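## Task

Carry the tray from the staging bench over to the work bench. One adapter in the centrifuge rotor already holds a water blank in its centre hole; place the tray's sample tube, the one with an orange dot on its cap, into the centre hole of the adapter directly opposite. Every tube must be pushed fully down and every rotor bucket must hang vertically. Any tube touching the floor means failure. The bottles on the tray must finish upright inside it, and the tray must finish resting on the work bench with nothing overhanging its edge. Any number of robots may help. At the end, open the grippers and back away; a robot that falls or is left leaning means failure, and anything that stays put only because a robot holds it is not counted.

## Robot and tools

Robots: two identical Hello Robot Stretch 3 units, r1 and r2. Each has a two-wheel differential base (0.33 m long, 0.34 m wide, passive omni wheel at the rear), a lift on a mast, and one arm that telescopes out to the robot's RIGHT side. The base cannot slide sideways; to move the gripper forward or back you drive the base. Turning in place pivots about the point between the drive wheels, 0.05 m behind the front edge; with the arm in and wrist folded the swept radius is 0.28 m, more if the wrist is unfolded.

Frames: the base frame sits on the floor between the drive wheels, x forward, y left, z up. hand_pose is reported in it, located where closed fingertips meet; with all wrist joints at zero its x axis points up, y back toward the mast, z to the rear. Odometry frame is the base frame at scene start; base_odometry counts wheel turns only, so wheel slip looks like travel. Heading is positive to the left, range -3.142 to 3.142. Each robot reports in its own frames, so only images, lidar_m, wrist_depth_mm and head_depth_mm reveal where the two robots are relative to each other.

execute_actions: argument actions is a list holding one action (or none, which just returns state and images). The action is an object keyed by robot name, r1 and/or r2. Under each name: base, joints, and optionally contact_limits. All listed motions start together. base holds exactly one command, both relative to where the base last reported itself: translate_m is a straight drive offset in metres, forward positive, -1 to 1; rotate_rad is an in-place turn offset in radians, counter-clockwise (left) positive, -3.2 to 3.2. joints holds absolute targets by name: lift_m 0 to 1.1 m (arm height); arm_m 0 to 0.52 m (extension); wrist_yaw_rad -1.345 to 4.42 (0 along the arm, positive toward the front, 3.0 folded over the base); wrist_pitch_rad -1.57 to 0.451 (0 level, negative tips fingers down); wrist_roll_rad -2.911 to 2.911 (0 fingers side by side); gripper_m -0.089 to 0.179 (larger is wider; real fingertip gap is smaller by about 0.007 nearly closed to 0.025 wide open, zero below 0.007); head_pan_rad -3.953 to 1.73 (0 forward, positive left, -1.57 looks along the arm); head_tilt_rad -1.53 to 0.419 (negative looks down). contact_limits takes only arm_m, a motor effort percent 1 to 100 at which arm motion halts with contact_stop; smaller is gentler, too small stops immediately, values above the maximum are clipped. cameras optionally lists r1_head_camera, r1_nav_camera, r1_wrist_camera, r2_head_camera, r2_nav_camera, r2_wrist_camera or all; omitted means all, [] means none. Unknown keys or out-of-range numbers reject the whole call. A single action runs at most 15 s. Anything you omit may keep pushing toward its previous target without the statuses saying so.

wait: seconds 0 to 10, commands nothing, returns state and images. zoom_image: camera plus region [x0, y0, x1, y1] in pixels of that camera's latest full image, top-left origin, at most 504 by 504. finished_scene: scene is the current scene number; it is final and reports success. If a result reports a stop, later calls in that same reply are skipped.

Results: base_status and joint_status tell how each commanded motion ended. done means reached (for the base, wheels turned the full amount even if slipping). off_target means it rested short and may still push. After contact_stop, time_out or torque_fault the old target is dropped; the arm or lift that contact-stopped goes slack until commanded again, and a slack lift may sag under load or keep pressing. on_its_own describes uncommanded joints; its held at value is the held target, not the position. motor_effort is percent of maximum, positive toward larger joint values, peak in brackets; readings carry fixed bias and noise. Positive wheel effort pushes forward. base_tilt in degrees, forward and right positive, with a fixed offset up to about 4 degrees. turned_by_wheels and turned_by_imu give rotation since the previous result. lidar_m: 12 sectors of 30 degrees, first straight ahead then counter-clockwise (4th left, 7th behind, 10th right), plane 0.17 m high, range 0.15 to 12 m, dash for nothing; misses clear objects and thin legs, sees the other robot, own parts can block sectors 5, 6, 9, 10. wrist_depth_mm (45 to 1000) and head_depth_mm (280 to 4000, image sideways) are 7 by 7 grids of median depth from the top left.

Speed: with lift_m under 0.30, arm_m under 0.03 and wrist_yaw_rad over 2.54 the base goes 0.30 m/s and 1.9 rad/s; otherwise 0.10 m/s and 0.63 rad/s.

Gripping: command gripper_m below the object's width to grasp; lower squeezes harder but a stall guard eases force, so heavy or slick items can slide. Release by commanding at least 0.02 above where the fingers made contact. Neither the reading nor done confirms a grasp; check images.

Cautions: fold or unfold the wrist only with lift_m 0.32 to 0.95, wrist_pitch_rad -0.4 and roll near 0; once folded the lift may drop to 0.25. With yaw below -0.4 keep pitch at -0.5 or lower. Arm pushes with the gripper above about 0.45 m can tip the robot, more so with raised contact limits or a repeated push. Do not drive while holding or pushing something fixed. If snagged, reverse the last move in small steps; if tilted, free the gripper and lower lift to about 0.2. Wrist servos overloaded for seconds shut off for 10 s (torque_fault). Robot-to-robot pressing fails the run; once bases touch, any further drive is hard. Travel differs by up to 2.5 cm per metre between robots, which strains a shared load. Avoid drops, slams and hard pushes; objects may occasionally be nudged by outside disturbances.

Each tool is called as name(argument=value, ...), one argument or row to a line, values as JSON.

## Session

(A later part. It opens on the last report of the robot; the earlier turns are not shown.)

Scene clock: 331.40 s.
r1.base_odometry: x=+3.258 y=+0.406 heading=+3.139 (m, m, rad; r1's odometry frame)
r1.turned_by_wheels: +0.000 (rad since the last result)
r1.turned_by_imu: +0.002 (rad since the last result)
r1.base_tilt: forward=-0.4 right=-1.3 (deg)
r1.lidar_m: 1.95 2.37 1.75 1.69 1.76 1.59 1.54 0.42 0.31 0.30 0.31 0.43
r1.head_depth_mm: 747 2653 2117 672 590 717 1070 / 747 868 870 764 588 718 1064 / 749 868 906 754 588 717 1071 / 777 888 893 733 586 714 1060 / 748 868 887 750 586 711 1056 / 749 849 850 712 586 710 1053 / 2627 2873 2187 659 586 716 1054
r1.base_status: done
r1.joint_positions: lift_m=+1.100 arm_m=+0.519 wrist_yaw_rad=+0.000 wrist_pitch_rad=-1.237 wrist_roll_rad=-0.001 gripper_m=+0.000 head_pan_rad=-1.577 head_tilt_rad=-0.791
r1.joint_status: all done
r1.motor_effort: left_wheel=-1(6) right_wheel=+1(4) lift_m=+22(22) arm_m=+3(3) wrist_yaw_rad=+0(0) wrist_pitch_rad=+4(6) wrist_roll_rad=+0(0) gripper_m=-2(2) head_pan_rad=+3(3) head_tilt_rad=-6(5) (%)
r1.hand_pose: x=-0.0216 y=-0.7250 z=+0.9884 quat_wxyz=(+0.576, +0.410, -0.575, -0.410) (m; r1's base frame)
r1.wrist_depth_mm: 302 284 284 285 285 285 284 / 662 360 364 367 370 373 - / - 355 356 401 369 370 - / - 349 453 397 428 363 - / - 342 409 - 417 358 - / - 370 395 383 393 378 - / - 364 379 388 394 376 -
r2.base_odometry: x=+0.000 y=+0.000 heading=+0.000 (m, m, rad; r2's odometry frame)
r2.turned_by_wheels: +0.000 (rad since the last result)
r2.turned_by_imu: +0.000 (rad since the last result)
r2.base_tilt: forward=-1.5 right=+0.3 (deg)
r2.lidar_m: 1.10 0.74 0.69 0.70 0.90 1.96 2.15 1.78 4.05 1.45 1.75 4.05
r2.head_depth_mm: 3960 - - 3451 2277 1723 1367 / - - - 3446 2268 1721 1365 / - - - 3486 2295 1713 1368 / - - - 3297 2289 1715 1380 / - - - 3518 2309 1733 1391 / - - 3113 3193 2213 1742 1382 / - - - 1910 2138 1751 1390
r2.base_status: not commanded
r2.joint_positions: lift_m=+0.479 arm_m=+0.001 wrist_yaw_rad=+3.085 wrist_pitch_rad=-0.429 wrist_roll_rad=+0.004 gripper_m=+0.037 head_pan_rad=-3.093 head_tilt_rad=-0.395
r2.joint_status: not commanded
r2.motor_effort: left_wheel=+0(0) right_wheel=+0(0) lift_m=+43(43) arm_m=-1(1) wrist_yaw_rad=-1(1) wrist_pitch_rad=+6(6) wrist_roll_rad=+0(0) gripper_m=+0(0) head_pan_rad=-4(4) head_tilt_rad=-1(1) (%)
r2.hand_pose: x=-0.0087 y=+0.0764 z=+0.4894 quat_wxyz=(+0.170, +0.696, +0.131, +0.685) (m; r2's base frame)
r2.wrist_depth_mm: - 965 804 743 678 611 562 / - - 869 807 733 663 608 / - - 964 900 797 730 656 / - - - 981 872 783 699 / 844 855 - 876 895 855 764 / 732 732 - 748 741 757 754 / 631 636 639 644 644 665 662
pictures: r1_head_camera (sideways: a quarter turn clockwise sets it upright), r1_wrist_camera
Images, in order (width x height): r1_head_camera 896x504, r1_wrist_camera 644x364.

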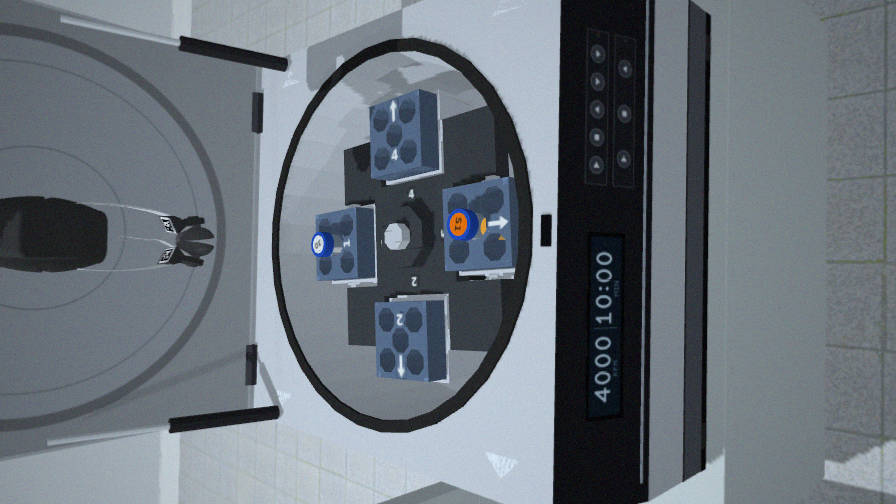

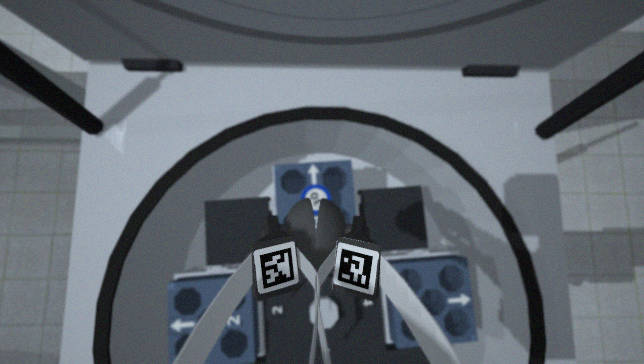

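execute_actions(
  actions=[
    {"r1":{"joints":{"lift_m":0.92}}},
  ],
  cameras=["r1_head_camera","r1_wrist_camera"],
)

Scene clock: 338.87 s.
r1.base_odometry: x=+3.258 y=+0.406 heading=+3.139 (m, m, rad; r1's odometry frame)
r1.turned_by_wheels: +0.000 (rad since the last result)
r1.turned_by_imu: +0.001 (rad since the last result)
r1.base_tilt: forward=-0.2 right=-1.4 (deg)
r1.lidar_m: 1.95 2.36 1.75 1.69 1.76 1.59 1.53 0.42 0.31 0.30 0.31 0.43
r1.head_depth_mm: 747 2884 - - 589 717 1065 / 732 - 866 761 587 717 1066 / 720 889 906 753 588 716 1063 / 733 849 895 734 586 715 1058 / 747 867 888 750 585 713 1059 / 748 849 852 712 586 711 1056 / 2594 2883 2180 657 585 718 1052
r1.base_status: not commanded
r1.joint_positions: lift_m=+0.920 arm_m=+0.519 wrist_yaw_rad=+0.000 wrist_pitch_rad=-1.237 wrist_roll_rad=-0.001 gripper_m=+0.000 head_pan_rad=-1.577 head_tilt_rad=-0.791
r1.joint_status: all done
r1.motor_effort: left_wheel=+0(1) right_wheel=+1(1) lift_m=+14(21) arm_m=+3(4) wrist_yaw_rad=+0(0) wrist_pitch_rad=+3(4) wrist_roll_rad=+0(0) gripper_m=-2(2) head_pan_rad=+2(3) head_tilt_rad=-5(5) (%)
r1.hand_pose: x=-0.0216 y=-0.7250 z=+0.8090 quat_wxyz=(+0.576, +0.410, -0.575, -0.410) (m; r1's base frame)
r1.wrist_depth_mm: 174 175 176 187 182 184 186 / 167 182 227 255 234 194 182 / 179 226 287 214 307 242 186 / 203 244 229 177 235 240 212 / 230 224 226 - 231 234 238 / 250 221 221 222 226 229 229 / 209 195 217 201 221 199 212
r2.base_odometry: x=+0.000 y=+0.000 heading=+0.000 (m, m, rad; r2's odometry frame)
r2.turned_by_wheels: +0.000 (rad since the last result)
r2.turned_by_imu: +0.000 (rad since the last result)
r2.base_tilt: forward=-1.5 right=+0.2 (deg)
r2.lidar_m: 1.10 0.74 0.69 0.70 0.89 1.96 2.15 1.79 4.05 1.45 1.75 4.06
r2.head_depth_mm: 3882 - - 3401 2274 1707 1365 / - - - 3443 2306 1724 1367 / - - - 3550 2282 1720 1371 / - - - 3298 2277 1750 1372 / - - - 3534 2329 1739 1377 / - - 3037 3308 2227 1740 1385 / - - - 1928 2142 1742 1386
r2.base_status: not commanded
r2.joint_positions: lift_m=+0.479 arm_m=+0.001 wrist_yaw_rad=+3.085 wrist_pitch_rad=-0.429 wrist_roll_rad=+0.004 gripper_m=+0.037 head_pan_rad=-3.093 head_tilt_rad=-0.395
r2.joint_status: not commanded
r2.motor_effort: left_wheel=+0(0) right_wheel=+0(0) lift_m=+43(43) arm_m=-1(1) wrist_yaw_rad=+0(1) wrist_pitch_rad=+6(6) wrist_roll_rad=+0(1) gripper_m=+0(0) head_pan_rad=-3(3) head_tilt_rad=-2(1) (%)
r2.hand_pose: x=-0.0087 y=+0.0764 z=+0.4894 quat_wxyz=(+0.170, +0.696, +0.131, +0.685) (m; r2's base frame)
r2.wrist_depth_mm: - 963 806 754 680 623 575 / - - 882 809 724 656 606 / - - 973 909 791 724 651 / - - - 967 880 782 699 / 857 872 - 881 874 832 747 / 726 727 - 733 718 747 759 / 627 629 639 640 654 653 664
pictures: r1_head_camera (sideways: a quarter turn clockwise sets it upright), r1_wrist_camera
Images, in order (width x height): r1_head_camera 896x504, r1_wrist_camera 644x364.

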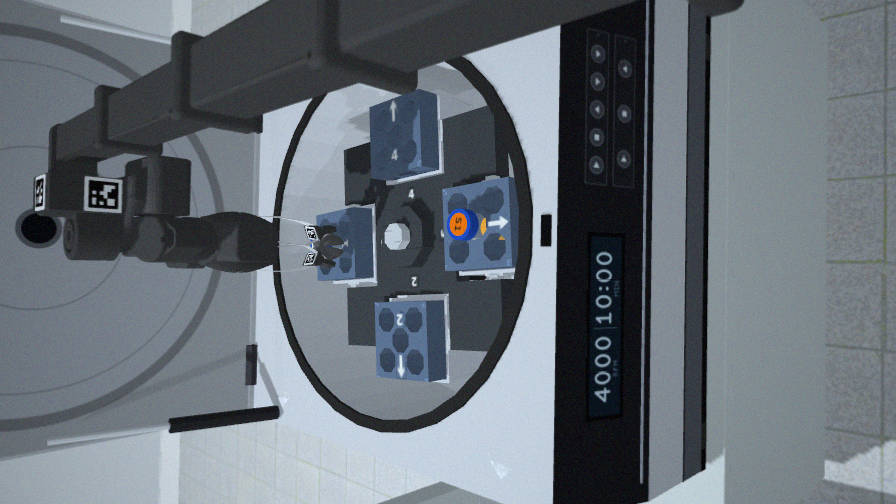

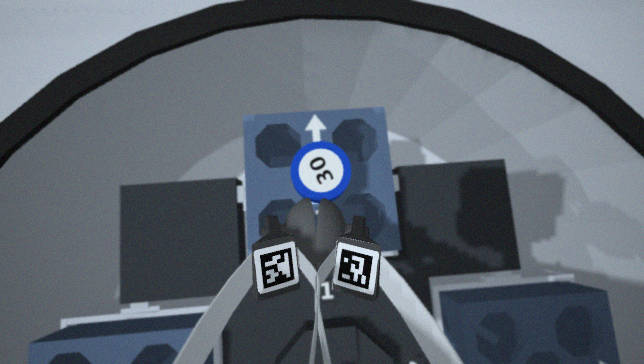

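execute_actions(
  actions=[
    {"r1":{"joints":{"lift_m":0.97,"wrist_pitch_rad":-1.06}}},
  ],
  cameras=["r1_wrist_camera"],
)

execute_actions(
  actions=[
    {"r1":{"joints":{"lift_m":0.88}}},
  ],
  cameras=["r1_head_camera","r1_wrist_camera"],
)

Scene clock: 346.33 s.
r1.base_odometry: x=+3.258 y=+0.406 heading=+3.139 (m, m, rad; r1's odometry frame)
r1.turned_by_wheels: +0.000 (rad since the last result)
r1.turned_by_imu: +0.001 (rad since the last result)
r1.base_tilt: forward=-0.3 right=-1.4 (deg)
r1.lidar_m: 1.95 2.37 1.75 1.69 1.76 1.59 1.53 0.42 0.31 0.30 0.31 0.43
r1.head_depth_mm: 720 - 787 674 589 716 1070 / - 888 871 763 588 718 1065 / - 867 903 753 588 717 1061 / 750 910 881 733 588 716 1061 / 748 868 887 751 586 713 1059 / 749 848 851 712 585 712 1053 / 2588 2865 2199 657 586 718 1053
r1.base_status: not commanded
r1.joint_positions: lift_m=+0.970 arm_m=+0.519 wrist_yaw_rad=+0.000 wrist_pitch_rad=-1.071 wrist_roll_rad=-0.001 gripper_m=+0.000 head_pan_rad=-1.577 head_tilt_rad=-0.791
r1.joint_status: all done
r1.motor_effort: left_wheel=+0(0) right_wheel=+1(1) lift_m=+22(21) arm_m=+3(3) wrist_yaw_rad=+0(0) wrist_pitch_rad=+7(13) wrist_roll_rad=+0(0) gripper_m=-1(1) head_pan_rad=+2(2) head_tilt_rad=-5(4) (%)
r1.hand_pose: x=-0.0216 y=-0.7654 z=+0.8720 quat_wxyz=(+0.608, +0.361, -0.607, -0.361) (m; r1's base frame)
r1.wrist_depth_mm: 214 213 214 214 214 215 216 / 252 256 261 260 264 267 270 / 244 247 249 256 258 258 260 / 232 236 286 324 302 246 248 / 222 263 399 - 364 282 236 / 219 279 275 252 283 307 229 / 243 299 264 264 270 275 248
r2.base_odometry: x=+0.000 y=+0.000 heading=+0.000 (m, m, rad; r2's odometry frame)
r2.turned_by_wheels: +0.000 (rad since the last result)
r2.turned_by_imu: +0.000 (rad since the last result)
r2.base_tilt: forward=-1.6 right=+0.2 (deg)
r2.lidar_m: 1.10 0.75 0.69 0.70 0.89 1.97 2.15 1.78 4.05 1.45 1.74 4.06
r2.head_depth_mm: 3963 - - 3433 2274 1712 1367 / - - - 3435 2294 1711 1371 / - - - 3503 2302 1721 1377 / - - - 3268 2289 1728 1383 / - - - 3511 2330 1728 1383 / - - 3093 3337 2229 1747 1382 / - - - 1940 2121 1750 1393
r2.base_status: not commanded
r2.joint_positions: lift_m=+0.479 arm_m=+0.001 wrist_yaw_rad=+3.085 wrist_pitch_rad=-0.429 wrist_roll_rad=+0.004 gripper_m=+0.037 head_pan_rad=-3.093 head_tilt_rad=-0.395
r2.joint_status: not commanded
r2.motor_effort: left_wheel=+0(0) right_wheel=+0(0) lift_m=+43(43) arm_m=-1(1) wrist_yaw_rad=-1(0) wrist_pitch_rad=+6(6) wrist_roll_rad=+0(0) gripper_m=+0(0) head_pan_rad=-3(3) head_tilt_rad=-1(2) (%)
r2.hand_pose: x=-0.0087 y=+0.0764 z=+0.4894 quat_wxyz=(+0.170, +0.696, +0.131, +0.685) (m; r2's base frame)
r2.wrist_depth_mm: - 971 793 755 673 617 570 / - - 882 820 736 660 619 / - - 969 900 809 721 659 / - - - 969 894 796 708 / 842 885 - 883 894 834 773 / 731 736 - 739 721 744 753 / 641 633 641 636 642 655 665
pictures: r1_wrist_camera
Images, in order (width x height): r1_wrist_camera 644x364.

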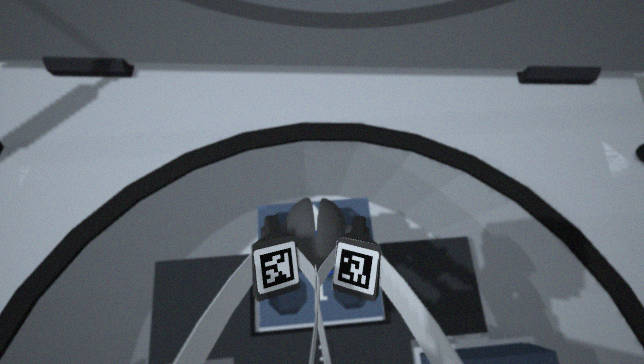

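Scene clock: 348.20 s.
r1.base_odometry: x=+3.258 y=+0.406 heading=+3.139 (m, m, rad; r1's odometry frame)
r1.turned_by_wheels: +0.000 (rad since the last result)
r1.turned_by_imu: +0.000 (rad since the last result)
r1.base_tilt: forward=-0.2 right=-1.4 (deg)
r1.lidar_m: 1.95 2.37 1.75 1.69 1.76 1.59 1.54 0.42 0.31 0.30 0.31 0.43
r1.head_depth_mm: 748 2837 - - 590 718 1071 / 734 - 872 760 589 718 1069 / 719 910 902 754 589 718 1065 / 734 - 868 732 588 718 1064 / 748 869 889 749 586 713 1057 / 749 849 850 713 588 709 1054 / 2598 2877 2198 657 586 717 1054
r1.base_status: not commanded
r1.joint_positions: lift_m=+0.909 arm_m=+0.519 wrist_yaw_rad=+0.000 wrist_pitch_rad=-1.012 wrist_roll_rad=-0.001 gripper_m=+0.000 head_pan_rad=-1.577 head_tilt_rad=-0.791
r1.joint_status: lift_m contact_stop (moved -0.061 of -0.090)
r1.on_its_own: lift_m is slack since a contact_stop, until your next command for it (your +0.880 is given up); wrist_pitch_rad is at rest, and its effort (-24) is outside its rest range (-20 to +32)
r1.motor_effort: left_wheel=+0(2) right_wheel=+0(3) lift_m=+18(20) arm_m=+1(3) wrist_yaw_rad=+0(0) wrist_pitch_rad=-24(40) wrist_roll_rad=-1(0) gripper_m=-2(3) head_pan_rad=+3(3) head_tilt_rad=-4(5) (%)
r1.hand_pose: x=-0.0216 y=-0.7794 z=+0.8178 quat_wxyz=(+0.619, +0.343, -0.618, -0.343) (m; r1's base frame)
r1.wrist_depth_mm: 196 196 197 197 198 198 199 / 205 207 210 212 215 218 218 / 193 194 195 204 204 204 206 / 181 186 241 277 250 201 193 / 178 234 322 - 351 253 188 / 203 237 223 213 230 235 215 / 230 212 200 187 202 220 238
r2.base_odometry: x=+0.000 y=+0.000 heading=+0.000 (m, m, rad; r2's odometry frame)
r2.turned_by_wheels: +0.000 (rad since the last result)
r2.turned_by_imu: +0.000 (rad since the last result)
r2.base_tilt: forward=-1.5 right=+0.2 (deg)
r2.lidar_m: 1.10 0.74 0.69 0.70 0.89 1.97 2.16 1.79 4.07 1.45 1.74 4.06
r2.head_depth_mm: 3864 - - 3396 2273 1707 1364 / - - - 3484 2292 1705 1369 / - - - 3512 2310 1700 1375 / - - - 3259 2315 1726 1377 / - - - 3602 2326 1728 1385 / - - 3144 3329 2249 1748 1393 / - - - 1913 2114 1757 1389
r2.base_status: not commanded
r2.joint_positions: lift_m=+0.479 arm_m=+0.001 wrist_yaw_rad=+3.085 wrist_pitch_rad=-0.429 wrist_roll_rad=+0.004 gripper_m=+0.037 head_pan_rad=-3.093 head_tilt_rad=-0.395
r2.joint_status: not commanded
r2.motor_effort: left_wheel=-1(0) right_wheel=+1(0) lift_m=+43(43) arm_m=-1(1) wrist_yaw_rad=+2(0) wrist_pitch_rad=+6(6) wrist_roll_rad=+0(1) gripper_m=+0(0) head_pan_rad=-3(3) head_tilt_rad=-2(2) (%)
r2.hand_pose: x=-0.0087 y=+0.0764 z=+0.4894 quat_wxyz=(+0.170, +0.696, +0.131, +0.685) (m; r2's base frame)
r2.wrist_depth_mm: - 973 813 742 668 609 565 / - - 883 816 730 662 609 / - - 973 901 799 718 658 / - - - 990 871 774 711 / 866 881 - 894 906 831 757 / 735 736 - 749 730 758 767 / 632 637 636 649 647 656 659
pictures: r1_head_camera (sideways: a quarter turn clockwise sets it upright), r1_wrist_camera
Images, in order (width x height): r1_head_camera 896x504, r1_wrist_camera 644x364.

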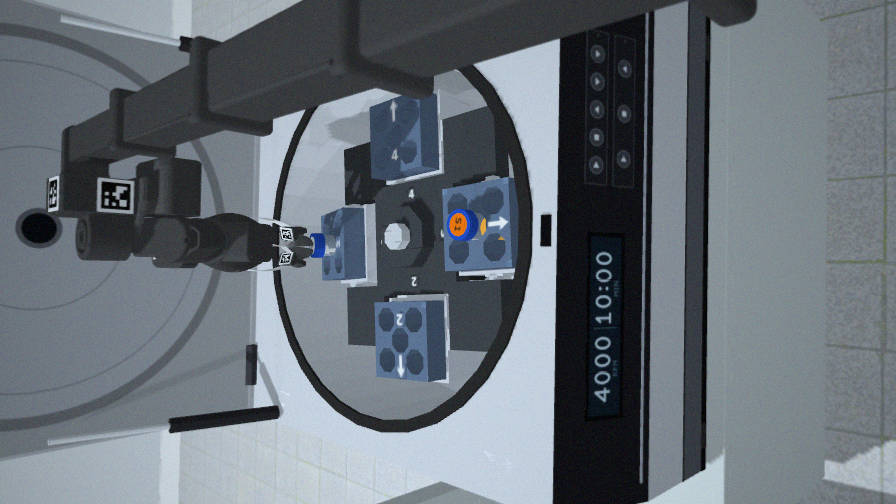

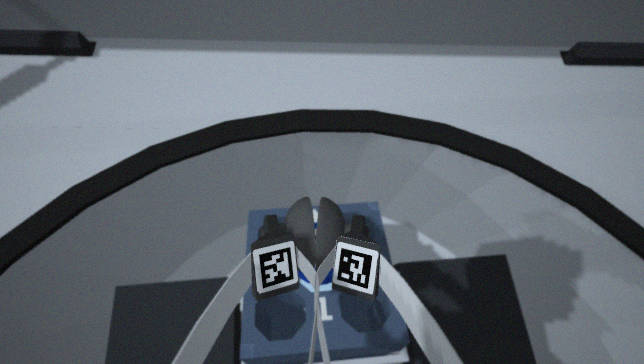

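execute_actions(
  actions=[
    {"r1":{"joints":{"lift_m":1.1,"wrist_pitch_rad":-1.3}}},
  ],
  cameras=[],
)

execute_actions(
  actions=[
    {"r1":{"joints":{"arm_m":0.3,"wrist_pitch_rad":-1.2}}},
  ],
  cameras=["r1_head_camera","r1_wrist_camera"],
)

Scene clock: 355.37 s.
r1.base_odometry: x=+3.258 y=+0.406 heading=+3.139 (m, m, rad; r1's odometry frame)
r1.turned_by_wheels: +0.000 (rad since the last result)
r1.turned_by_imu: +0.001 (rad since the last result)
r1.base_tilt: forward=-0.2 right=-1.4 (deg)
r1.lidar_m: 1.95 2.37 1.75 1.69 1.76 1.59 1.53 0.42 0.31 0.30 0.31 0.43
r1.head_depth_mm: 748 2648 2107 675 590 718 1070 / 748 868 868 770 589 716 1064 / 748 868 904 755 587 718 1060 / 777 867 886 729 588 714 1060 / 749 870 890 751 586 712 1056 / 749 846 850 713 586 712 1055 / 2614 2869 2198 658 585 714 1054
r1.base_status: not commanded
r1.joint_positions: lift_m=+1.100 arm_m=+0.519 wrist_yaw_rad=+0.000 wrist_pitch_rad=-1.298 wrist_roll_rad=-0.001 gripper_m=+0.000 head_pan_rad=-1.577 head_tilt_rad=-0.791
r1.joint_status: all done
r1.motor_effort: left_wheel=+0(3) right_wheel=+1(4) lift_m=+23(23) arm_m=+2(2) wrist_yaw_rad=+0(0) wrist_pitch_rad=-1(58) wrist_roll_rad=+0(1) gripper_m=-2(2) head_pan_rad=+2(3) head_tilt_rad=-5(5) (%)
r1.hand_pose: x=-0.0216 y=-0.7098 z=+0.9852 quat_wxyz=(+0.564, +0.428, -0.563, -0.428) (m; r1's base frame)
r1.wrist_depth_mm: - 329 325 329 325 326 - / 600 346 351 355 360 361 - / - 345 381 438 387 359 - / - 341 410 383 420 358 - / - 362 403 - 412 370 - / - 371 373 382 388 384 - / - 363 394 396 401 372 -
r2.base_odometry: x=+0.000 y=+0.000 heading=+0.000 (m, m, rad; r2's odometry frame)
r2.turned_by_wheels: +0.000 (rad since the last result)
r2.turned_by_imu: +0.000 (rad since the last result)
r2.base_tilt: forward=-1.5 right=+0.3 (deg)
r2.lidar_m: 1.10 0.74 0.69 0.70 0.90 1.97 2.15 1.79 4.06 1.45 1.75 4.06
r2.head_depth_mm: 3947 - - 3433 2268 1694 1381 / - - - 3427 2281 1719 1369 / - - - 3512 2319 1710 1369 / - - - 3266 2327 1712 1370 / - - - 3562 2351 1732 1388 / - - 3133 3334 2235 1749 1393 / - - - 1918 2153 1732 1395
r2.base_status: not commanded
r2.joint_positions: lift_m=+0.479 arm_m=+0.001 wrist_yaw_rad=+3.085 wrist_pitch_rad=-0.429 wrist_roll_rad=+0.004 gripper_m=+0.037 head_pan_rad=-3.093 head_tilt_rad=-0.395
r2.joint_status: not commanded
r2.motor_effort: left_wheel=+0(0) right_wheel=+0(0) lift_m=+43(43) arm_m=-1(1) wrist_yaw_rad=+0(0) wrist_pitch_rad=+6(6) wrist_roll_rad=+1(1) gripper_m=+0(0) head_pan_rad=-3(3) head_tilt_rad=-2(1) (%)
r2.hand_pose: x=-0.0087 y=+0.0764 z=+0.4894 quat_wxyz=(+0.170, +0.696, +0.131, +0.685) (m; r2's base frame)
r2.wrist_depth_mm: - 976 785 747 673 615 567 / - - 869 823 729 669 603 / - - 964 884 805 719 659 / - - - 993 868 780 711 / 871 864 - 892 886 833 767 / 735 731 - 746 728 770 746 / 634 633 635 640 646 648 663
pictures: none
No camera images: the call's "cameras" was empty. Leave "cameras" out to get every camera's image.

Scene clock: 358.20 s.
r1.base_odometry: x=+3.258 y=+0.406 heading=+3.139 (m, m, rad; r1's odometry frame)
r1.turned_by_wheels: +0.000 (rad since the last result)
r1.turned_by_imu: +0.001 (rad since the last result)
r1.base_tilt: forward=-0.3 right=-1.3 (deg)
r1.lidar_m: 1.95 2.36 1.75 1.69 1.76 1.59 1.54 0.42 0.31 0.30 0.31 0.43
r1.head_depth_mm: 746 2638 2107 675 589 717 1071 / 758 866 871 766 588 719 1068 / 756 888 900 755 588 716 1068 / - 911 855 730 588 716 1061 / 746 866 888 748 586 714 1058 / 750 849 848 710 586 711 1051 / 2602 2860 2193 656 586 717 1052
r1.base_status: not commanded
r1.joint_positions: lift_m=+1.100 arm_m=+0.300 wrist_yaw_rad=+0.000 wrist_pitch_rad=-1.208 wrist_roll_rad=-0.001 gripper_m=+0.000 head_pan_rad=-1.577 head_tilt_rad=-0.791
r1.joint_status: all done
r1.motor_effort: left_wheel=+0(0) right_wheel=+1(1) lift_m=+22(22) arm_m=-3(5) wrist_yaw_rad=+1(0) wrist_pitch_rad=+4(4) wrist_roll_rad=+0(0) gripper_m=-2(1) head_pan_rad=+3(2) head_tilt_rad=-4(5) (%)
r1.hand_pose: x=-0.0216 y=-0.5136 z=+0.9903 quat_wxyz=(+0.582, +0.402, -0.581, -0.402) (m; r1's base frame)
r1.wrist_depth_mm: - 379 452 449 449 396 - / - 372 441 440 452 390 - / - 384 422 417 417 381 - / - 369 414 423 425 372 - / - 340 414 - 424 359 - / 670 334 392 460 388 347 - / 606 326 329 329 334 340 -
r2.base_odometry: x=+0.000 y=+0.000 heading=+0.000 (m, m, rad; r2's odometry frame)
r2.turned_by_wheels: +0.000 (rad since the last result)
r2.turned_by_imu: +0.000 (rad since the last result)
r2.base_tilt: forward=-1.5 right=+0.3 (deg)
r2.lidar_m: 1.10 0.74 0.69 0.70 0.89 1.97 2.15 1.79 4.06 1.45 1.75 4.06
r2.head_depth_mm: 3921 - - 3503 2302 1699 1361 / - - - 3504 2292 1729 1362 / - - - 3467 2273 1717 1371 / - - - 3258 2278 1714 1371 / - - - 3593 2339 1741 1389 / - - 3116 3309 2226 1746 1386 / - - - 1935 2112 1755 1388
r2.base_status: not commanded
r2.joint_positions: lift_m=+0.479 arm_m=+0.001 wrist_yaw_rad=+3.085 wrist_pitch_rad=-0.429 wrist_roll_rad=+0.004 gripper_m=+0.037 head_pan_rad=-3.093 head_tilt_rad=-0.395
r2.joint_status: not commanded
r2.motor_effort: left_wheel=+0(0) right_wheel=+0(0) lift_m=+43(43) arm_m=-1(1) wrist_yaw_rad=-1(1) wrist_pitch_rad=+6(6) wrist_roll_rad=+0(1) gripper_m=+0(0) head_pan_rad=-3(3) head_tilt_rad=-2(2) (%)
r2.hand_pose: x=-0.0087 y=+0.0764 z=+0.4894 quat_wxyz=(+0.170, +0.696, +0.131, +0.685) (m; r2's base frame)
r2.wrist_depth_mm: - 964 809 748 666 618 562 / - - 867 829 742 671 614 / - - 968 912 786 726 648 / - - - 980 884 779 699 / 855 861 - 894 888 832 774 / 717 744 - 742 722 763 761 / 636 632 651 646 651 659 667
pictures: r1_head_camera (sideways: a quarter turn clockwise sets it upright), r1_wrist_camera
Images, in order (width x height): r1_head_camera 896x504, r1_wrist_camera 644x364.

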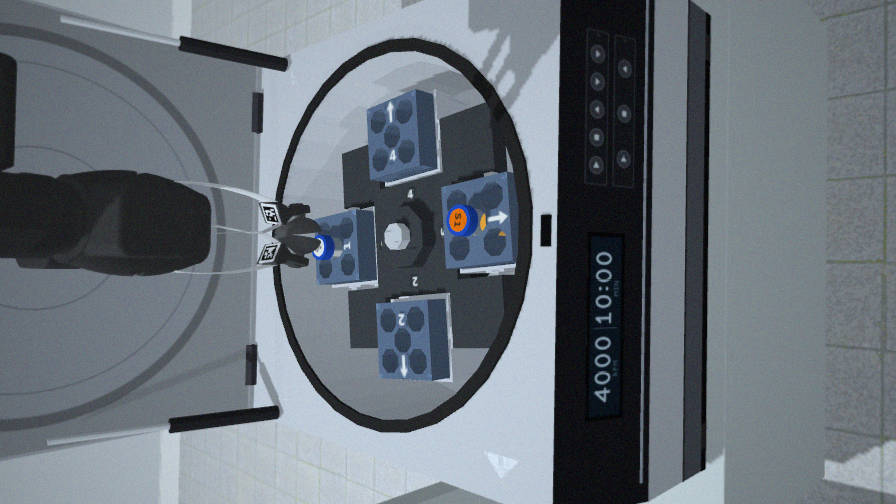

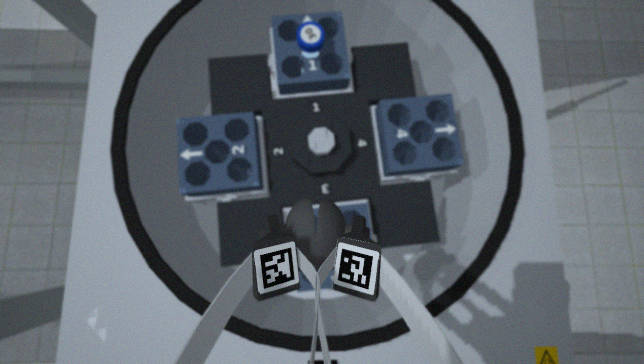

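execute_actions(
  actions=[
    {"r1":{"joints":{"arm_m":0.0,"wrist_pitch_rad":-0.5}}},
  ],
  cameras=[],
)

execute_actions(
  actions=[
    {"r1":{"base":{"translate_m":0.5},"joints":{"wrist_yaw_rad":3.0,"lift_m":0.9,"wrist_pitch_rad":-0.4}}},
  ],
  cameras=[],
)

execute_actions(
  actions=[
    {"r1":{"base":{"translate_m":0.3},"joints":{"lift_m":0.27}}},
  ],
  cameras=[],
)

execute_actions(
  actions=[
    {"r1":{"base":{"translate_m":1.0},"joints":{"head_tilt_rad":-0.6}}},
  ],
  cameras=["r1_nav_camera","r1_head_camera"],
)

execute_actions(
  actions=[
    {"r1":{"base":{"translate_m":1.0}}},
  ],
  cameras=["r1_nav_camera"],
)

execute_actions(
  actions=[
    {"r1":{"base":{"translate_m":0.5}}},
  ],
  cameras=["r1_nav_camera"],
)

Scene clock: 379.87 s.
r1.base_odometry: x=+3.258 y=+0.406 heading=+3.139 (m, m, rad; r1's odometry frame)
r1.turned_by_wheels: +0.000 (rad since the last result)
r1.turned_by_imu: +0.001 (rad since the last result)
r1.base_tilt: forward=-0.1 right=-1.4 (deg)
r1.lidar_m: 1.95 2.37 1.75 1.69 1.76 1.59 1.53 0.42 0.31 0.30 0.31 0.43
r1.head_depth_mm: - - - - 590 718 1070 / - - - - 588 717 1067 / - - - - 587 717 1062 / - 886 - 729 588 716 1060 / 747 867 891 751 588 713 1054 / 749 850 850 711 586 712 1054 / 2608 2869 2191 658 585 717 1054
r1.base_status: not commanded
r1.joint_positions: lift_m=+1.100 arm_m=+0.000 wrist_yaw_rad=+0.000 wrist_pitch_rad=-0.520 wrist_roll_rad=-0.001 gripper_m=+0.000 head_pan_rad=-1.577 head_tilt_rad=-0.791
r1.joint_status: all done
r1.motor_effort: left_wheel=+0(0) right_wheel=+1(1) lift_m=+22(22) arm_m=-3(2) wrist_yaw_rad=-1(1) wrist_pitch_rad=+10(11) wrist_roll_rad=+0(0) gripper_m=-2(2) head_pan_rad=+2(2) head_tilt_rad=-4(4) (%)
r1.hand_pose: x=-0.0215 y=-0.3557 z=+1.0902 quat_wxyz=(+0.684, +0.182, -0.683, -0.182) (m; r1's base frame)
r1.wrist_depth_mm: - - 619 619 627 - - / - - 693 698 704 - - / 835 - 740 742 779 - - / 700 - 673 747 688 - - / 656 - 595 - 595 - - / - 466 537 486 515 - - / - 398 394 460 405 421 -
r2.base_odometry: x=+0.000 y=+0.000 heading=+0.000 (m, m, rad; r2's odometry frame)
r2.turned_by_wheels: +0.000 (rad since the last result)
r2.turned_by_imu: +0.000 (rad since the last result)
r2.base_tilt: forward=-1.5 right=+0.3 (deg)
r2.lidar_m: 1.10 0.74 0.69 0.70 0.90 1.97 2.15 1.79 4.07 1.45 1.75 4.06
r2.head_depth_mm: 3877 - - 3418 2280 1715 1363 / - - - 3436 2288 1716 1363 / - - - 3491 2342 1707 1371 / - - - 3279 2279 1721 1384 / - - - 3474 2334 1745 1394 / - - 3115 3277 2217 1726 1382 / - - - 1935 2113 1741 1388
r2.base_status: not commanded
r2.joint_positions: lift_m=+0.479 arm_m=+0.001 wrist_yaw_rad=+3.085 wrist_pitch_rad=-0.429 wrist_roll_rad=+0.004 gripper_m=+0.037 head_pan_rad=-3.093 head_tilt_rad=-0.395
r2.joint_status: not commanded
r2.motor_effort: left_wheel=+0(0) right_wheel=+0(0) lift_m=+43(43) arm_m=-1(1) wrist_yaw_rad=+1(0) wrist_pitch_rad=+6(6) wrist_roll_rad=+0(0) gripper_m=+1(0) head_pan_rad=-4(4) head_tilt_rad=-1(2) (%)
r2.hand_pose: x=-0.0087 y=+0.0764 z=+0.4894 quat_wxyz=(+0.170, +0.696, +0.131, +0.685) (m; r2's base frame)
r2.wrist_depth_mm: - 986 802 744 681 610 572 / - - 866 810 737 664 608 / - - 995 888 792 714 652 / - - - 981 877 794 706 / 857 865 - 872 903 835 764 / 722 720 - 764 726 759 756 / 627 628 634 639 646 653 638
pictures: none
No camera images: the call's "cameras" was empty. Leave "cameras" out to get every camera's image.

Scene clock: 386.03 s.
r1.base_odometry: x=+2.758 y=+0.407 heading=+3.139 (m, m, rad; r1's odometry frame)
r1.turned_by_wheels: +0.000 (rad since the last result)
r1.turned_by_imu: +0.002 (rad since the last result)
r1.base_tilt: forward=-0.3 right=-1.4 (deg)
r1.lidar_m: 1.47 2.36 1.74 1.68 1.75 2.10 2.03 0.43 0.34 0.34 1.02 1.42
r1.head_depth_mm: 785 855 874 717 - - 1069 / 2674 2885 1062 972 - 789 1066 / 2680 2884 2233 1093 991 - - / 2666 2917 978 769 1090 - - / 2668 2878 901 723 641 1200 1110 / 2661 2890 896 721 601 1238 1108 / 2667 2884 893 717 601 1263 1110
r1.base_status: done
r1.joint_positions: lift_m=+0.900 arm_m=+0.000 wrist_yaw_rad=+2.998 wrist_pitch_rad=-0.421 wrist_roll_rad=-0.001 gripper_m=+0.000 head_pan_rad=-1.577 head_tilt_rad=-0.791
r1.joint_status: all done
r1.motor_effort: left_wheel=-1(6) right_wheel=+1(5) lift_m=+14(21) arm_m=-3(3) wrist_yaw_rad=+3(1) wrist_pitch_rad=+11(11) wrist_roll_rad=+0(0) gripper_m=-1(1) head_pan_rad=+2(2) head_tilt_rad=-4(5) (%)
r1.hand_pose: x=+0.0109 y=+0.0764 z=+0.9122 quat_wxyz=(+0.197, +0.700, +0.098, +0.680) (m; r1's base frame)
r1.wrist_depth_mm: - - - - - - - / - - - - - - - / - - - - - - - / - - - - - - - / - - - - - - - / - - - - - - - / - - - - - - -
r2.base_odometry: x=+0.000 y=+0.000 heading=+0.000 (m, m, rad; r2's odometry frame)
r2.turned_by_wheels: +0.000 (rad since the last result)
r2.turned_by_imu: +0.000 (rad since the last result)
r2.base_tilt: forward=-1.6 right=+0.3 (deg)
r2.lidar_m: 1.10 0.74 0.69 0.70 0.90 1.97 2.14 1.79 4.04 1.46 1.75 4.05
r2.head_depth_mm: 3901 - - 3449 2270 1706 1374 / - - - 3450 2285 1704 1381 / - - - 3543 2269 1718 1374 / - - - 3268 2305 1726 1377 / - - - 3493 2320 1732 1381 / - - 3100 3271 2229 1745 1373 / - - - 1931 2112 1760 1391
r2.base_status: not commanded
r2.joint_positions: lift_m=+0.479 arm_m=+0.001 wrist_yaw_rad=+3.085 wrist_pitch_rad=-0.429 wrist_roll_rad=+0.004 gripper_m=+0.037 head_pan_rad=-3.093 head_tilt_rad=-0.395
r2.joint_status: not commanded
r2.motor_effort: left_wheel=+0(0) right_wheel=+0(0) lift_m=+43(43) arm_m=-1(1) wrist_yaw_rad=+0(0) wrist_pitch_rad=+6(6) wrist_roll_rad=+0(0) gripper_m=+0(0) head_pan_rad=-3(3) head_tilt_rad=-1(2) (%)
r2.hand_pose: x=-0.0087 y=+0.0764 z=+0.4894 quat_wxyz=(+0.170, +0.696, +0.131, +0.685) (m; r2's base frame)
r2.wrist_depth_mm: - 974 802 753 673 620 566 / - - 880 828 733 672 605 / - - 967 900 800 721 652 / - - - 979 869 796 698 / 860 880 - 879 894 843 758 / 738 739 - 754 727 753 768 / 637 642 636 659 647 655 656
pictures: none
No camera images: the call's "cameras" was empty. Leave "cameras" out to get every camera's image.

Scene clock: 392.60 s.
r1.base_odometry: x=+2.458 y=+0.408 heading=+3.139 (m, m, rad; r1's odometry frame)
r1.turned_by_wheels: +0.000 (rad since the last result)
r1.turned_by_imu: +0.002 (rad since the last result)
r1.base_tilt: forward=-0.3 right=-1.5 (deg)
r1.lidar_m: 2.92 2.35 1.74 1.68 1.75 2.41 1.15 0.54 0.42 0.99 1.03 1.18
r1.head_depth_mm: 2635 2904 2187 737 613 807 1108 / 2690 2897 919 734 609 1256 1102 / 2699 2907 911 732 608 1275 1128 / 2665 2868 908 726 605 1274 1139 / 2683 2875 905 723 603 1275 1119 / 2675 2867 901 721 602 1271 1110 / 2682 2900 894 717 600 1265 1112
r1.base_status: done
r1.joint_positions: lift_m=+0.270 arm_m=+0.000 wrist_yaw_rad=+2.998 wrist_pitch_rad=-0.420 wrist_roll_rad=-0.001 gripper_m=+0.000 head_pan_rad=-1.577 head_tilt_rad=-0.791
r1.joint_status: all done
r1.motor_effort: left_wheel=-1(6) right_wheel=+1(4) lift_m=+14(14) arm_m=-2(3) wrist_yaw_rad=+2(2) wrist_pitch_rad=+10(11) wrist_roll_rad=+0(0) gripper_m=-2(3) head_pan_rad=+2(3) head_tilt_rad=-5(5) (%)
r1.hand_pose: x=+0.0108 y=+0.0765 z=+0.2824 quat_wxyz=(+0.197, +0.700, +0.098, +0.680) (m; r1's base frame)
r1.wrist_depth_mm: - - - - - - - / - - - - - - - / 859 - 906 907 927 937 963 / 672 676 694 699 707 713 722 / 547 547 566 - 572 570 587 / 473 493 - - 477 481 486 / - - - - 414 414 419
r2.base_odometry: x=+0.000 y=+0.000 heading=+0.000 (m, m, rad; r2's odometry frame)
r2.turned_by_wheels: +0.000 (rad since the last result)
r2.turned_by_imu: +0.000 (rad since the last result)
r2.base_tilt: forward=-1.5 right=+0.2 (deg)
r2.lidar_m: 1.10 0.74 0.69 0.70 0.89 1.97 2.15 1.79 4.07 1.45 1.75 4.07
r2.head_depth_mm: 3905 - - 3499 2274 1718 1365 / - - - 3409 2282 1730 1368 / - - - 3486 2314 1723 1372 / - - - 3270 2324 1729 1366 / - - - 3508 2352 1719 1376 / - - 3080 3342 2218 1741 1382 / - - - 1926 2132 1737 1388
r2.base_status: not commanded
r2.joint_positions: lift_m=+0.479 arm_m=+0.001 wrist_yaw_rad=+3.085 wrist_pitch_rad=-0.429 wrist_roll_rad=+0.004 gripper_m=+0.037 head_pan_rad=-3.093 head_tilt_rad=-0.395
r2.joint_status: not commanded
r2.motor_effort: left_wheel=-1(0) right_wheel=+0(0) lift_m=+43(43) arm_m=-1(1) wrist_yaw_rad=+1(0) wrist_pitch_rad=+6(6) wrist_roll_rad=+0(0) gripper_m=+1(0) head_pan_rad=-3(3) head_tilt_rad=-2(2) (%)
r2.hand_pose: x=-0.0087 y=+0.0764 z=+0.4894 quat_wxyz=(+0.170, +0.696, +0.131, +0.685) (m; r2's base frame)
r2.wrist_depth_mm: - 966 793 742 670 615 564 / - - 883 795 736 673 607 / - - 943 909 802 721 654 / - - - - 882 798 704 / 875 865 - 879 899 821 759 / 716 739 - 749 716 753 767 / 631 628 635 644 651 653 661
pictures: none
No camera images: the call's "cameras" was empty. Leave "cameras" out to get every camera's image.

Scene clock: 397.70 s.
r1.base_odometry: x=+1.458 y=+0.411 heading=+3.139 (m, m, rad; r1's odometry frame)
r1.turned_by_wheels: +0.000 (rad since the last result)
r1.turned_by_imu: +0.003 (rad since the last result)
r1.base_tilt: forward=-0.3 right=-1.4 (deg)
r1.lidar_m: 1.93 2.32 1.72 1.67 1.73 2.40 1.31 1.30 1.04 1.00 0.38 2.15
r1.head_depth_mm: 2597 2898 3125 928 718 584 1201 / 2585 2885 3121 923 714 582 1195 / 2594 2901 3098 920 712 580 1190 / 2589 2916 3129 811 711 580 1188 / 2591 2846 3099 907 709 578 1187 / 2599 2914 3112 1036 704 576 752 / 2559 2790 3060 2190 1703 590 1179
r1.base_status: done
r1.joint_positions: lift_m=+0.270 arm_m=+0.000 wrist_yaw_rad=+2.999 wrist_pitch_rad=-0.420 wrist_roll_rad=-0.001 gripper_m=+0.000 head_pan_rad=-1.577 head_tilt_rad=-0.606
r1.joint_status: all done
r1.motor_effort: left_wheel=-1(11) right_wheel=+1(6) lift_m=+15(14) arm_m=-3(3) wrist_yaw_rad=+2(2) wrist_pitch_rad=+11(10) wrist_roll_rad=+0(1) gripper_m=-2(1) head_pan_rad=+2(2) head_tilt_rad=+2(23) (%)
r1.hand_pose: x=+0.0107 y=+0.0765 z=+0.2824 quat_wxyz=(+0.197, +0.700, +0.098, +0.680) (m; r1's base frame)
r1.wrist_depth_mm: - - - - - - - / - - - - - - - / 864 - 897 904 943 945 969 / 677 677 685 706 702 719 727 / 555 551 564 - 572 584 585 / 472 494 - - 481 482 484 / - - - - 413 416 424
r2.base_odometry: x=+0.000 y=+0.000 heading=+0.000 (m, m, rad; r2's odometry frame)
r2.turned_by_wheels: +0.000 (rad since the last result)
r2.turned_by_imu: +0.000 (rad since the last result)
r2.base_tilt: forward=-1.6 right=+0.3 (deg)
r2.lidar_m: 1.10 0.74 0.69 0.70 0.90 1.98 2.14 1.79 4.06 1.45 1.74 4.05
r2.head_depth_mm: 3911 - - 3462 2259 1707 1355 / - - - 3467 2300 1697 1370 / - - - 3443 2304 1722 1369 / - - - 3234 2317 1718 1377 / - - - 3511 2308 1728 1387 / - - 3063 3334 2224 1731 1372 / - - - 1922 2126 1745 1385
r2.base_status: not commanded
r2.joint_positions: lift_m=+0.479 arm_m=+0.001 wrist_yaw_rad=+3.085 wrist_pitch_rad=-0.429 wrist_roll_rad=+0.004 gripper_m=+0.037 head_pan_rad=-3.093 head_tilt_rad=-0.395
r2.joint_status: not commanded
r2.motor_effort: left_wheel=-1(1) right_wheel=+0(0) lift_m=+43(43) arm_m=-1(1) wrist_yaw_rad=+0(0) wrist_pitch_rad=+6(6) wrist_roll_rad=+0(0) gripper_m=+0(0) head_pan_rad=-3(3) head_tilt_rad=-1(2) (%)
r2.hand_pose: x=-0.0087 y=+0.0764 z=+0.4894 quat_wxyz=(+0.170, +0.696, +0.131, +0.685) (m; r2's base frame)
r2.wrist_depth_mm: - 994 797 739 675 617 570 / - - 892 804 740 663 600 / - - 983 892 804 723 650 / - - - 995 874 788 709 / 849 869 - 893 880 832 771 / 726 730 - 742 726 766 770 / 629 635 644 643 649 661 648
pictures: r1_head_camera (sideways: a quarter turn clockwise sets it upright), r1_nav_camera (sideways: a quarter turn counterclockwise sets it upright)
Images, in order (width x height): r1_head_camera 896x504, r1_nav_camera 672x504.

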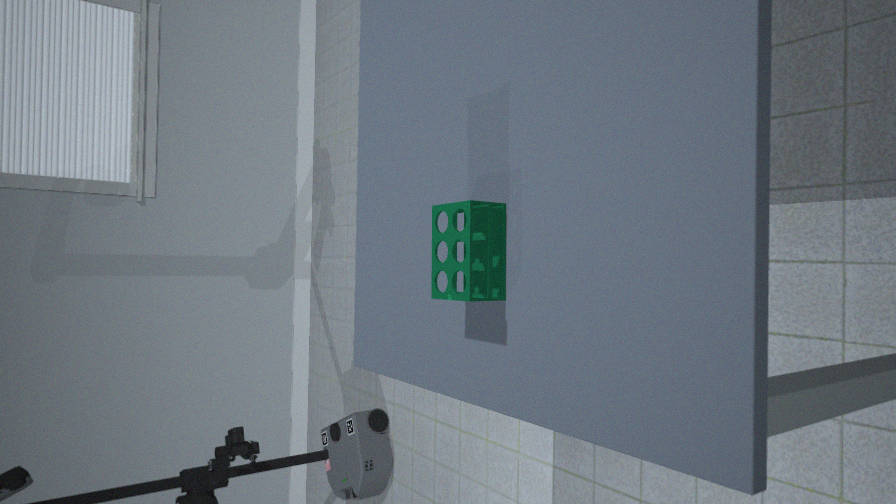

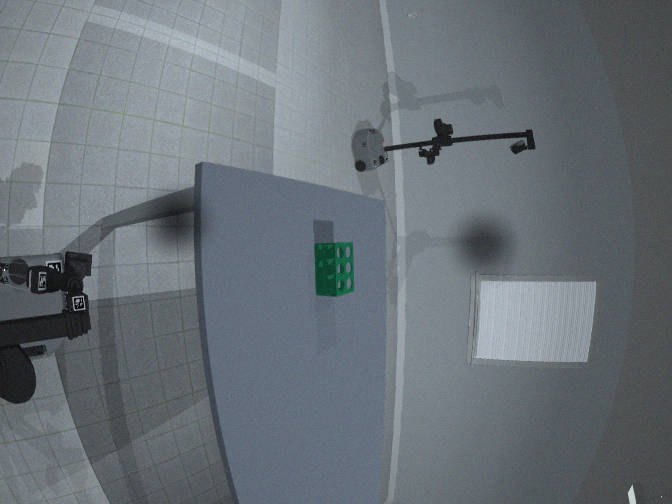

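Scene clock: 402.80 s.
r1.base_odometry: x=+0.458 y=+0.413 heading=+3.139 (m, m, rad; r1's odometry frame)
r1.turned_by_wheels: +0.000 (rad since the last result)
r1.turned_by_imu: +0.003 (rad since the last result)
r1.base_tilt: forward=-0.3 right=-1.6 (deg)
r1.lidar_m: 2.36 2.28 1.71 1.65 1.72 2.39 2.27 0.90 1.30 2.38 1.36 0.98
r1.head_depth_mm: 2629 2915 3122 2258 1754 1426 1198 / 2616 2896 3098 2242 1748 1413 1197 / 2560 2814 3106 2244 1739 1413 1192 / 2649 2857 2964 2230 1734 1414 1193 / 2637 2948 3127 2212 1720 1405 1187 / 2615 2950 3062 2209 1712 1394 1183 / 2619 2925 3095 2202 1705 1400 1180
r1.base_status: done
r1.joint_positions: lift_m=+0.270 arm_m=+0.000 wrist_yaw_rad=+2.999 wrist_pitch_rad=-0.420 wrist_roll_rad=-0.001 gripper_m=+0.000 head_pan_rad=-1.577 head_tilt_rad=-0.606
r1.joint_status: not commanded
r1.motor_effort: left_wheel=-1(9) right_wheel=+1(7) lift_m=+14(15) arm_m=-2(3) wrist_yaw_rad=+1(1) wrist_pitch_rad=+10(10) wrist_roll_rad=+0(0) gripper_m=-2(2) head_pan_rad=+2(3) head_tilt_rad=+3(2) (%)
r1.hand_pose: x=+0.0107 y=+0.0765 z=+0.2824 quat_wxyz=(+0.197, +0.700, +0.098, +0.680) (m; r1's base frame)
r1.wrist_depth_mm: - - - - - - - / - - - - - - - / 870 - 880 899 920 939 976 / 669 677 691 702 705 718 730 / 551 552 570 - 573 582 584 / 467 497 - - 478 484 487 / - - - - 412 415 420
r2.base_odometry: x=+0.000 y=+0.000 heading=+0.000 (m, m, rad; r2's odometry frame)
r2.turned_by_wheels: +0.000 (rad since the last result)
r2.turned_by_imu: +0.000 (rad since the last result)
r2.base_tilt: forward=-1.5 right=+0.3 (deg)
r2.lidar_m: 1.10 0.74 0.69 0.70 0.89 1.97 2.15 1.79 2.39 1.45 1.75 4.05
r2.head_depth_mm: 3946 - - 3403 2270 1730 1361 / - - - 3387 2308 1710 1368 / - - - 3513 2312 1727 1380 / - - - 3214 2337 1714 1376 / - - - 3510 2321 1729 1387 / - - 3057 3324 2244 1740 1385 / - - - 1917 2144 1746 1392
r2.base_status: not commanded
r2.joint_positions: lift_m=+0.479 arm_m=+0.001 wrist_yaw_rad=+3.085 wrist_pitch_rad=-0.429 wrist_roll_rad=+0.004 gripper_m=+0.037 head_pan_rad=-3.093 head_tilt_rad=-0.395
r2.joint_status: not commanded
r2.motor_effort: left_wheel=-1(0) right_wheel=+0(0) lift_m=+43(43) arm_m=-1(1) wrist_yaw_rad=+2(0) wrist_pitch_rad=+6(6) wrist_roll_rad=+0(0) gripper_m=+0(0) head_pan_rad=-3(3) head_tilt_rad=-1(2) (%)
r2.hand_pose: x=-0.0087 y=+0.0764 z=+0.4894 quat_wxyz=(+0.170, +0.696, +0.131, +0.685) (m; r2's base frame)
r2.wrist_depth_mm: - 977 805 735 674 619 568 / - - 870 834 726 671 603 / - - 970 882 796 717 655 / - - - 972 867 778 697 / 853 853 - 878 901 827 771 / 727 721 - 734 727 761 757 / 626 635 636 644 648 658 650
pictures: r1_nav_camera (sideways: a quarter turn counterclockwise sets it upright)
Images, in order (width x height): r1_nav_camera 672x504.

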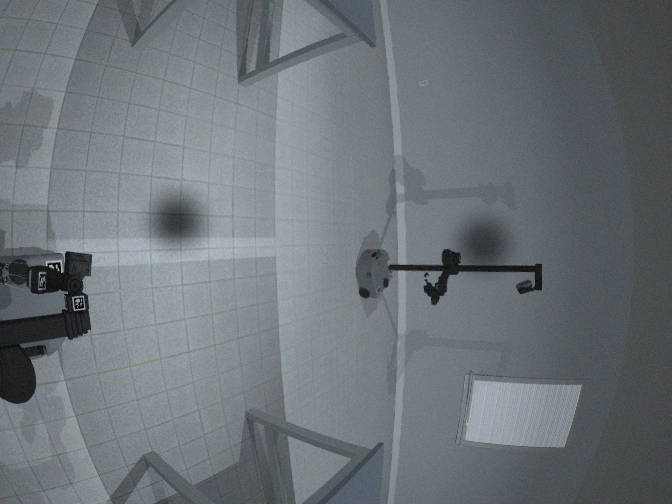

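Scene clock: 406.10 s.
r1.base_odometry: x=-0.042 y=+0.415 heading=+3.139 (m, m, rad; r1's odometry frame)
r1.turned_by_wheels: +0.000 (rad since the last result)
r1.turned_by_imu: +0.002 (rad since the last result)
r1.base_tilt: forward=-0.2 right=-1.4 (deg)
r1.lidar_m: 1.87 2.29 1.70 1.64 1.71 2.38 1.39 1.37 2.50 2.59 0.58 0.56
r1.head_depth_mm: 2568 2868 3139 2264 1750 1420 1199 / 2621 2820 2638 2255 1744 1421 1196 / 2630 2942 3124 2247 1729 1415 1194 / 2610 2919 3128 2233 1719 1408 1187 / 2611 2931 3103 2228 1723 1405 1184 / 2603 2956 3117 2205 1715 1398 1184 / 2626 2928 3119 1959 1534 1403 1178
r1.base_status: done
r1.joint_positions: lift_m=+0.270 arm_m=+0.000 wrist_yaw_rad=+2.999 wrist_pitch_rad=-0.420 wrist_roll_rad=-0.001 gripper_m=+0.000 head_pan_rad=-1.577 head_tilt_rad=-0.606
r1.joint_status: not commanded
r1.motor_effort: left_wheel=-1(7) right_wheel=+1(7) lift_m=+15(15) arm_m=-3(3) wrist_yaw_rad=+1(1) wrist_pitch_rad=+11(11) wrist_roll_rad=+0(0) gripper_m=-2(2) head_pan_rad=+3(2) head_tilt_rad=+3(3) (%)
r1.hand_pose: x=+0.0107 y=+0.0765 z=+0.2824 quat_wxyz=(+0.197, +0.700, +0.098, +0.680) (m; r1's base frame)
r1.wrist_depth_mm: - - - - - - - / - - - - - - - / 863 - 906 922 920 947 968 / 674 683 689 698 705 707 732 / 551 552 575 - 573 577 584 / 465 497 - - 483 483 489 / - - - - 411 417 419
r2.base_odometry: x=+0.000 y=+0.000 heading=+0.000 (m, m, rad; r2's odometry frame)
r2.turned_by_wheels: +0.000 (rad since the last result)
r2.turned_by_imu: +0.000 (rad since the last result)
r2.base_tilt: forward=-1.5 right=+0.3 (deg)
r2.lidar_m: 1.10 0.74 0.69 0.70 0.89 1.97 2.15 1.79 2.50 1.45 1.75 4.05
r2.head_depth_mm: 3873 - - 3417 2322 1707 1373 / - - - 3406 2296 1708 1370 / - - - 3430 2319 1735 1380 / - - - 3299 2312 1706 1380 / - - - 3565 2373 1741 1373 / - - 3089 3273 2226 1719 1389 / - - - 1943 2107 1741 1395
r2.base_status: not commanded
r2.joint_positions: lift_m=+0.479 arm_m=+0.001 wrist_yaw_rad=+3.085 wrist_pitch_rad=-0.429 wrist_roll_rad=+0.004 gripper_m=+0.037 head_pan_rad=-3.093 head_tilt_rad=-0.395
r2.joint_status: not commanded
r2.motor_effort: left_wheel=-1(0) right_wheel=+0(1) lift_m=+43(43) arm_m=-1(1) wrist_yaw_rad=+1(0) wrist_pitch_rad=+6(6) wrist_roll_rad=+0(0) gripper_m=+0(0) head_pan_rad=-4(4) head_tilt_rad=-2(2) (%)
r2.hand_pose: x=-0.0087 y=+0.0764 z=+0.4894 quat_wxyz=(+0.170, +0.696, +0.131, +0.685) (m; r2's base frame)
r2.wrist_depth_mm: - 964 807 740 675 617 566 / - - 873 815 730 662 608 / - - 979 885 812 709 650 / - - - 985 875 774 698 / 863 869 - 886 878 837 769 / 732 735 - 742 731 768 753 / 635 638 635 649 650 658 643
pictures: r1_nav_camera (sideways: a quarter turn counterclockwise sets it upright)
Images, in order (width x height): r1_nav_camera 672x504.

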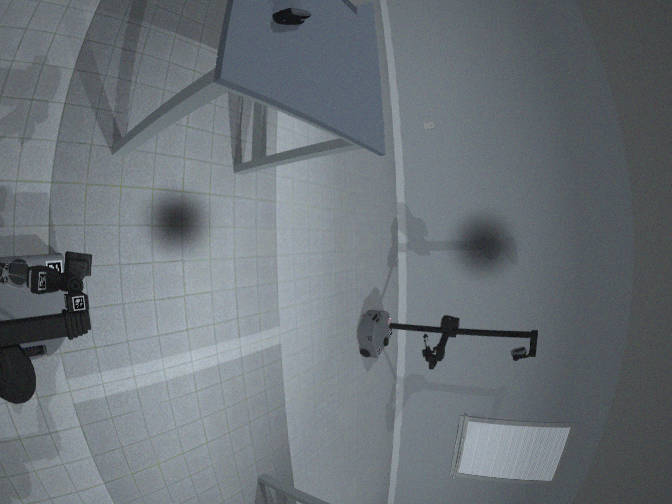

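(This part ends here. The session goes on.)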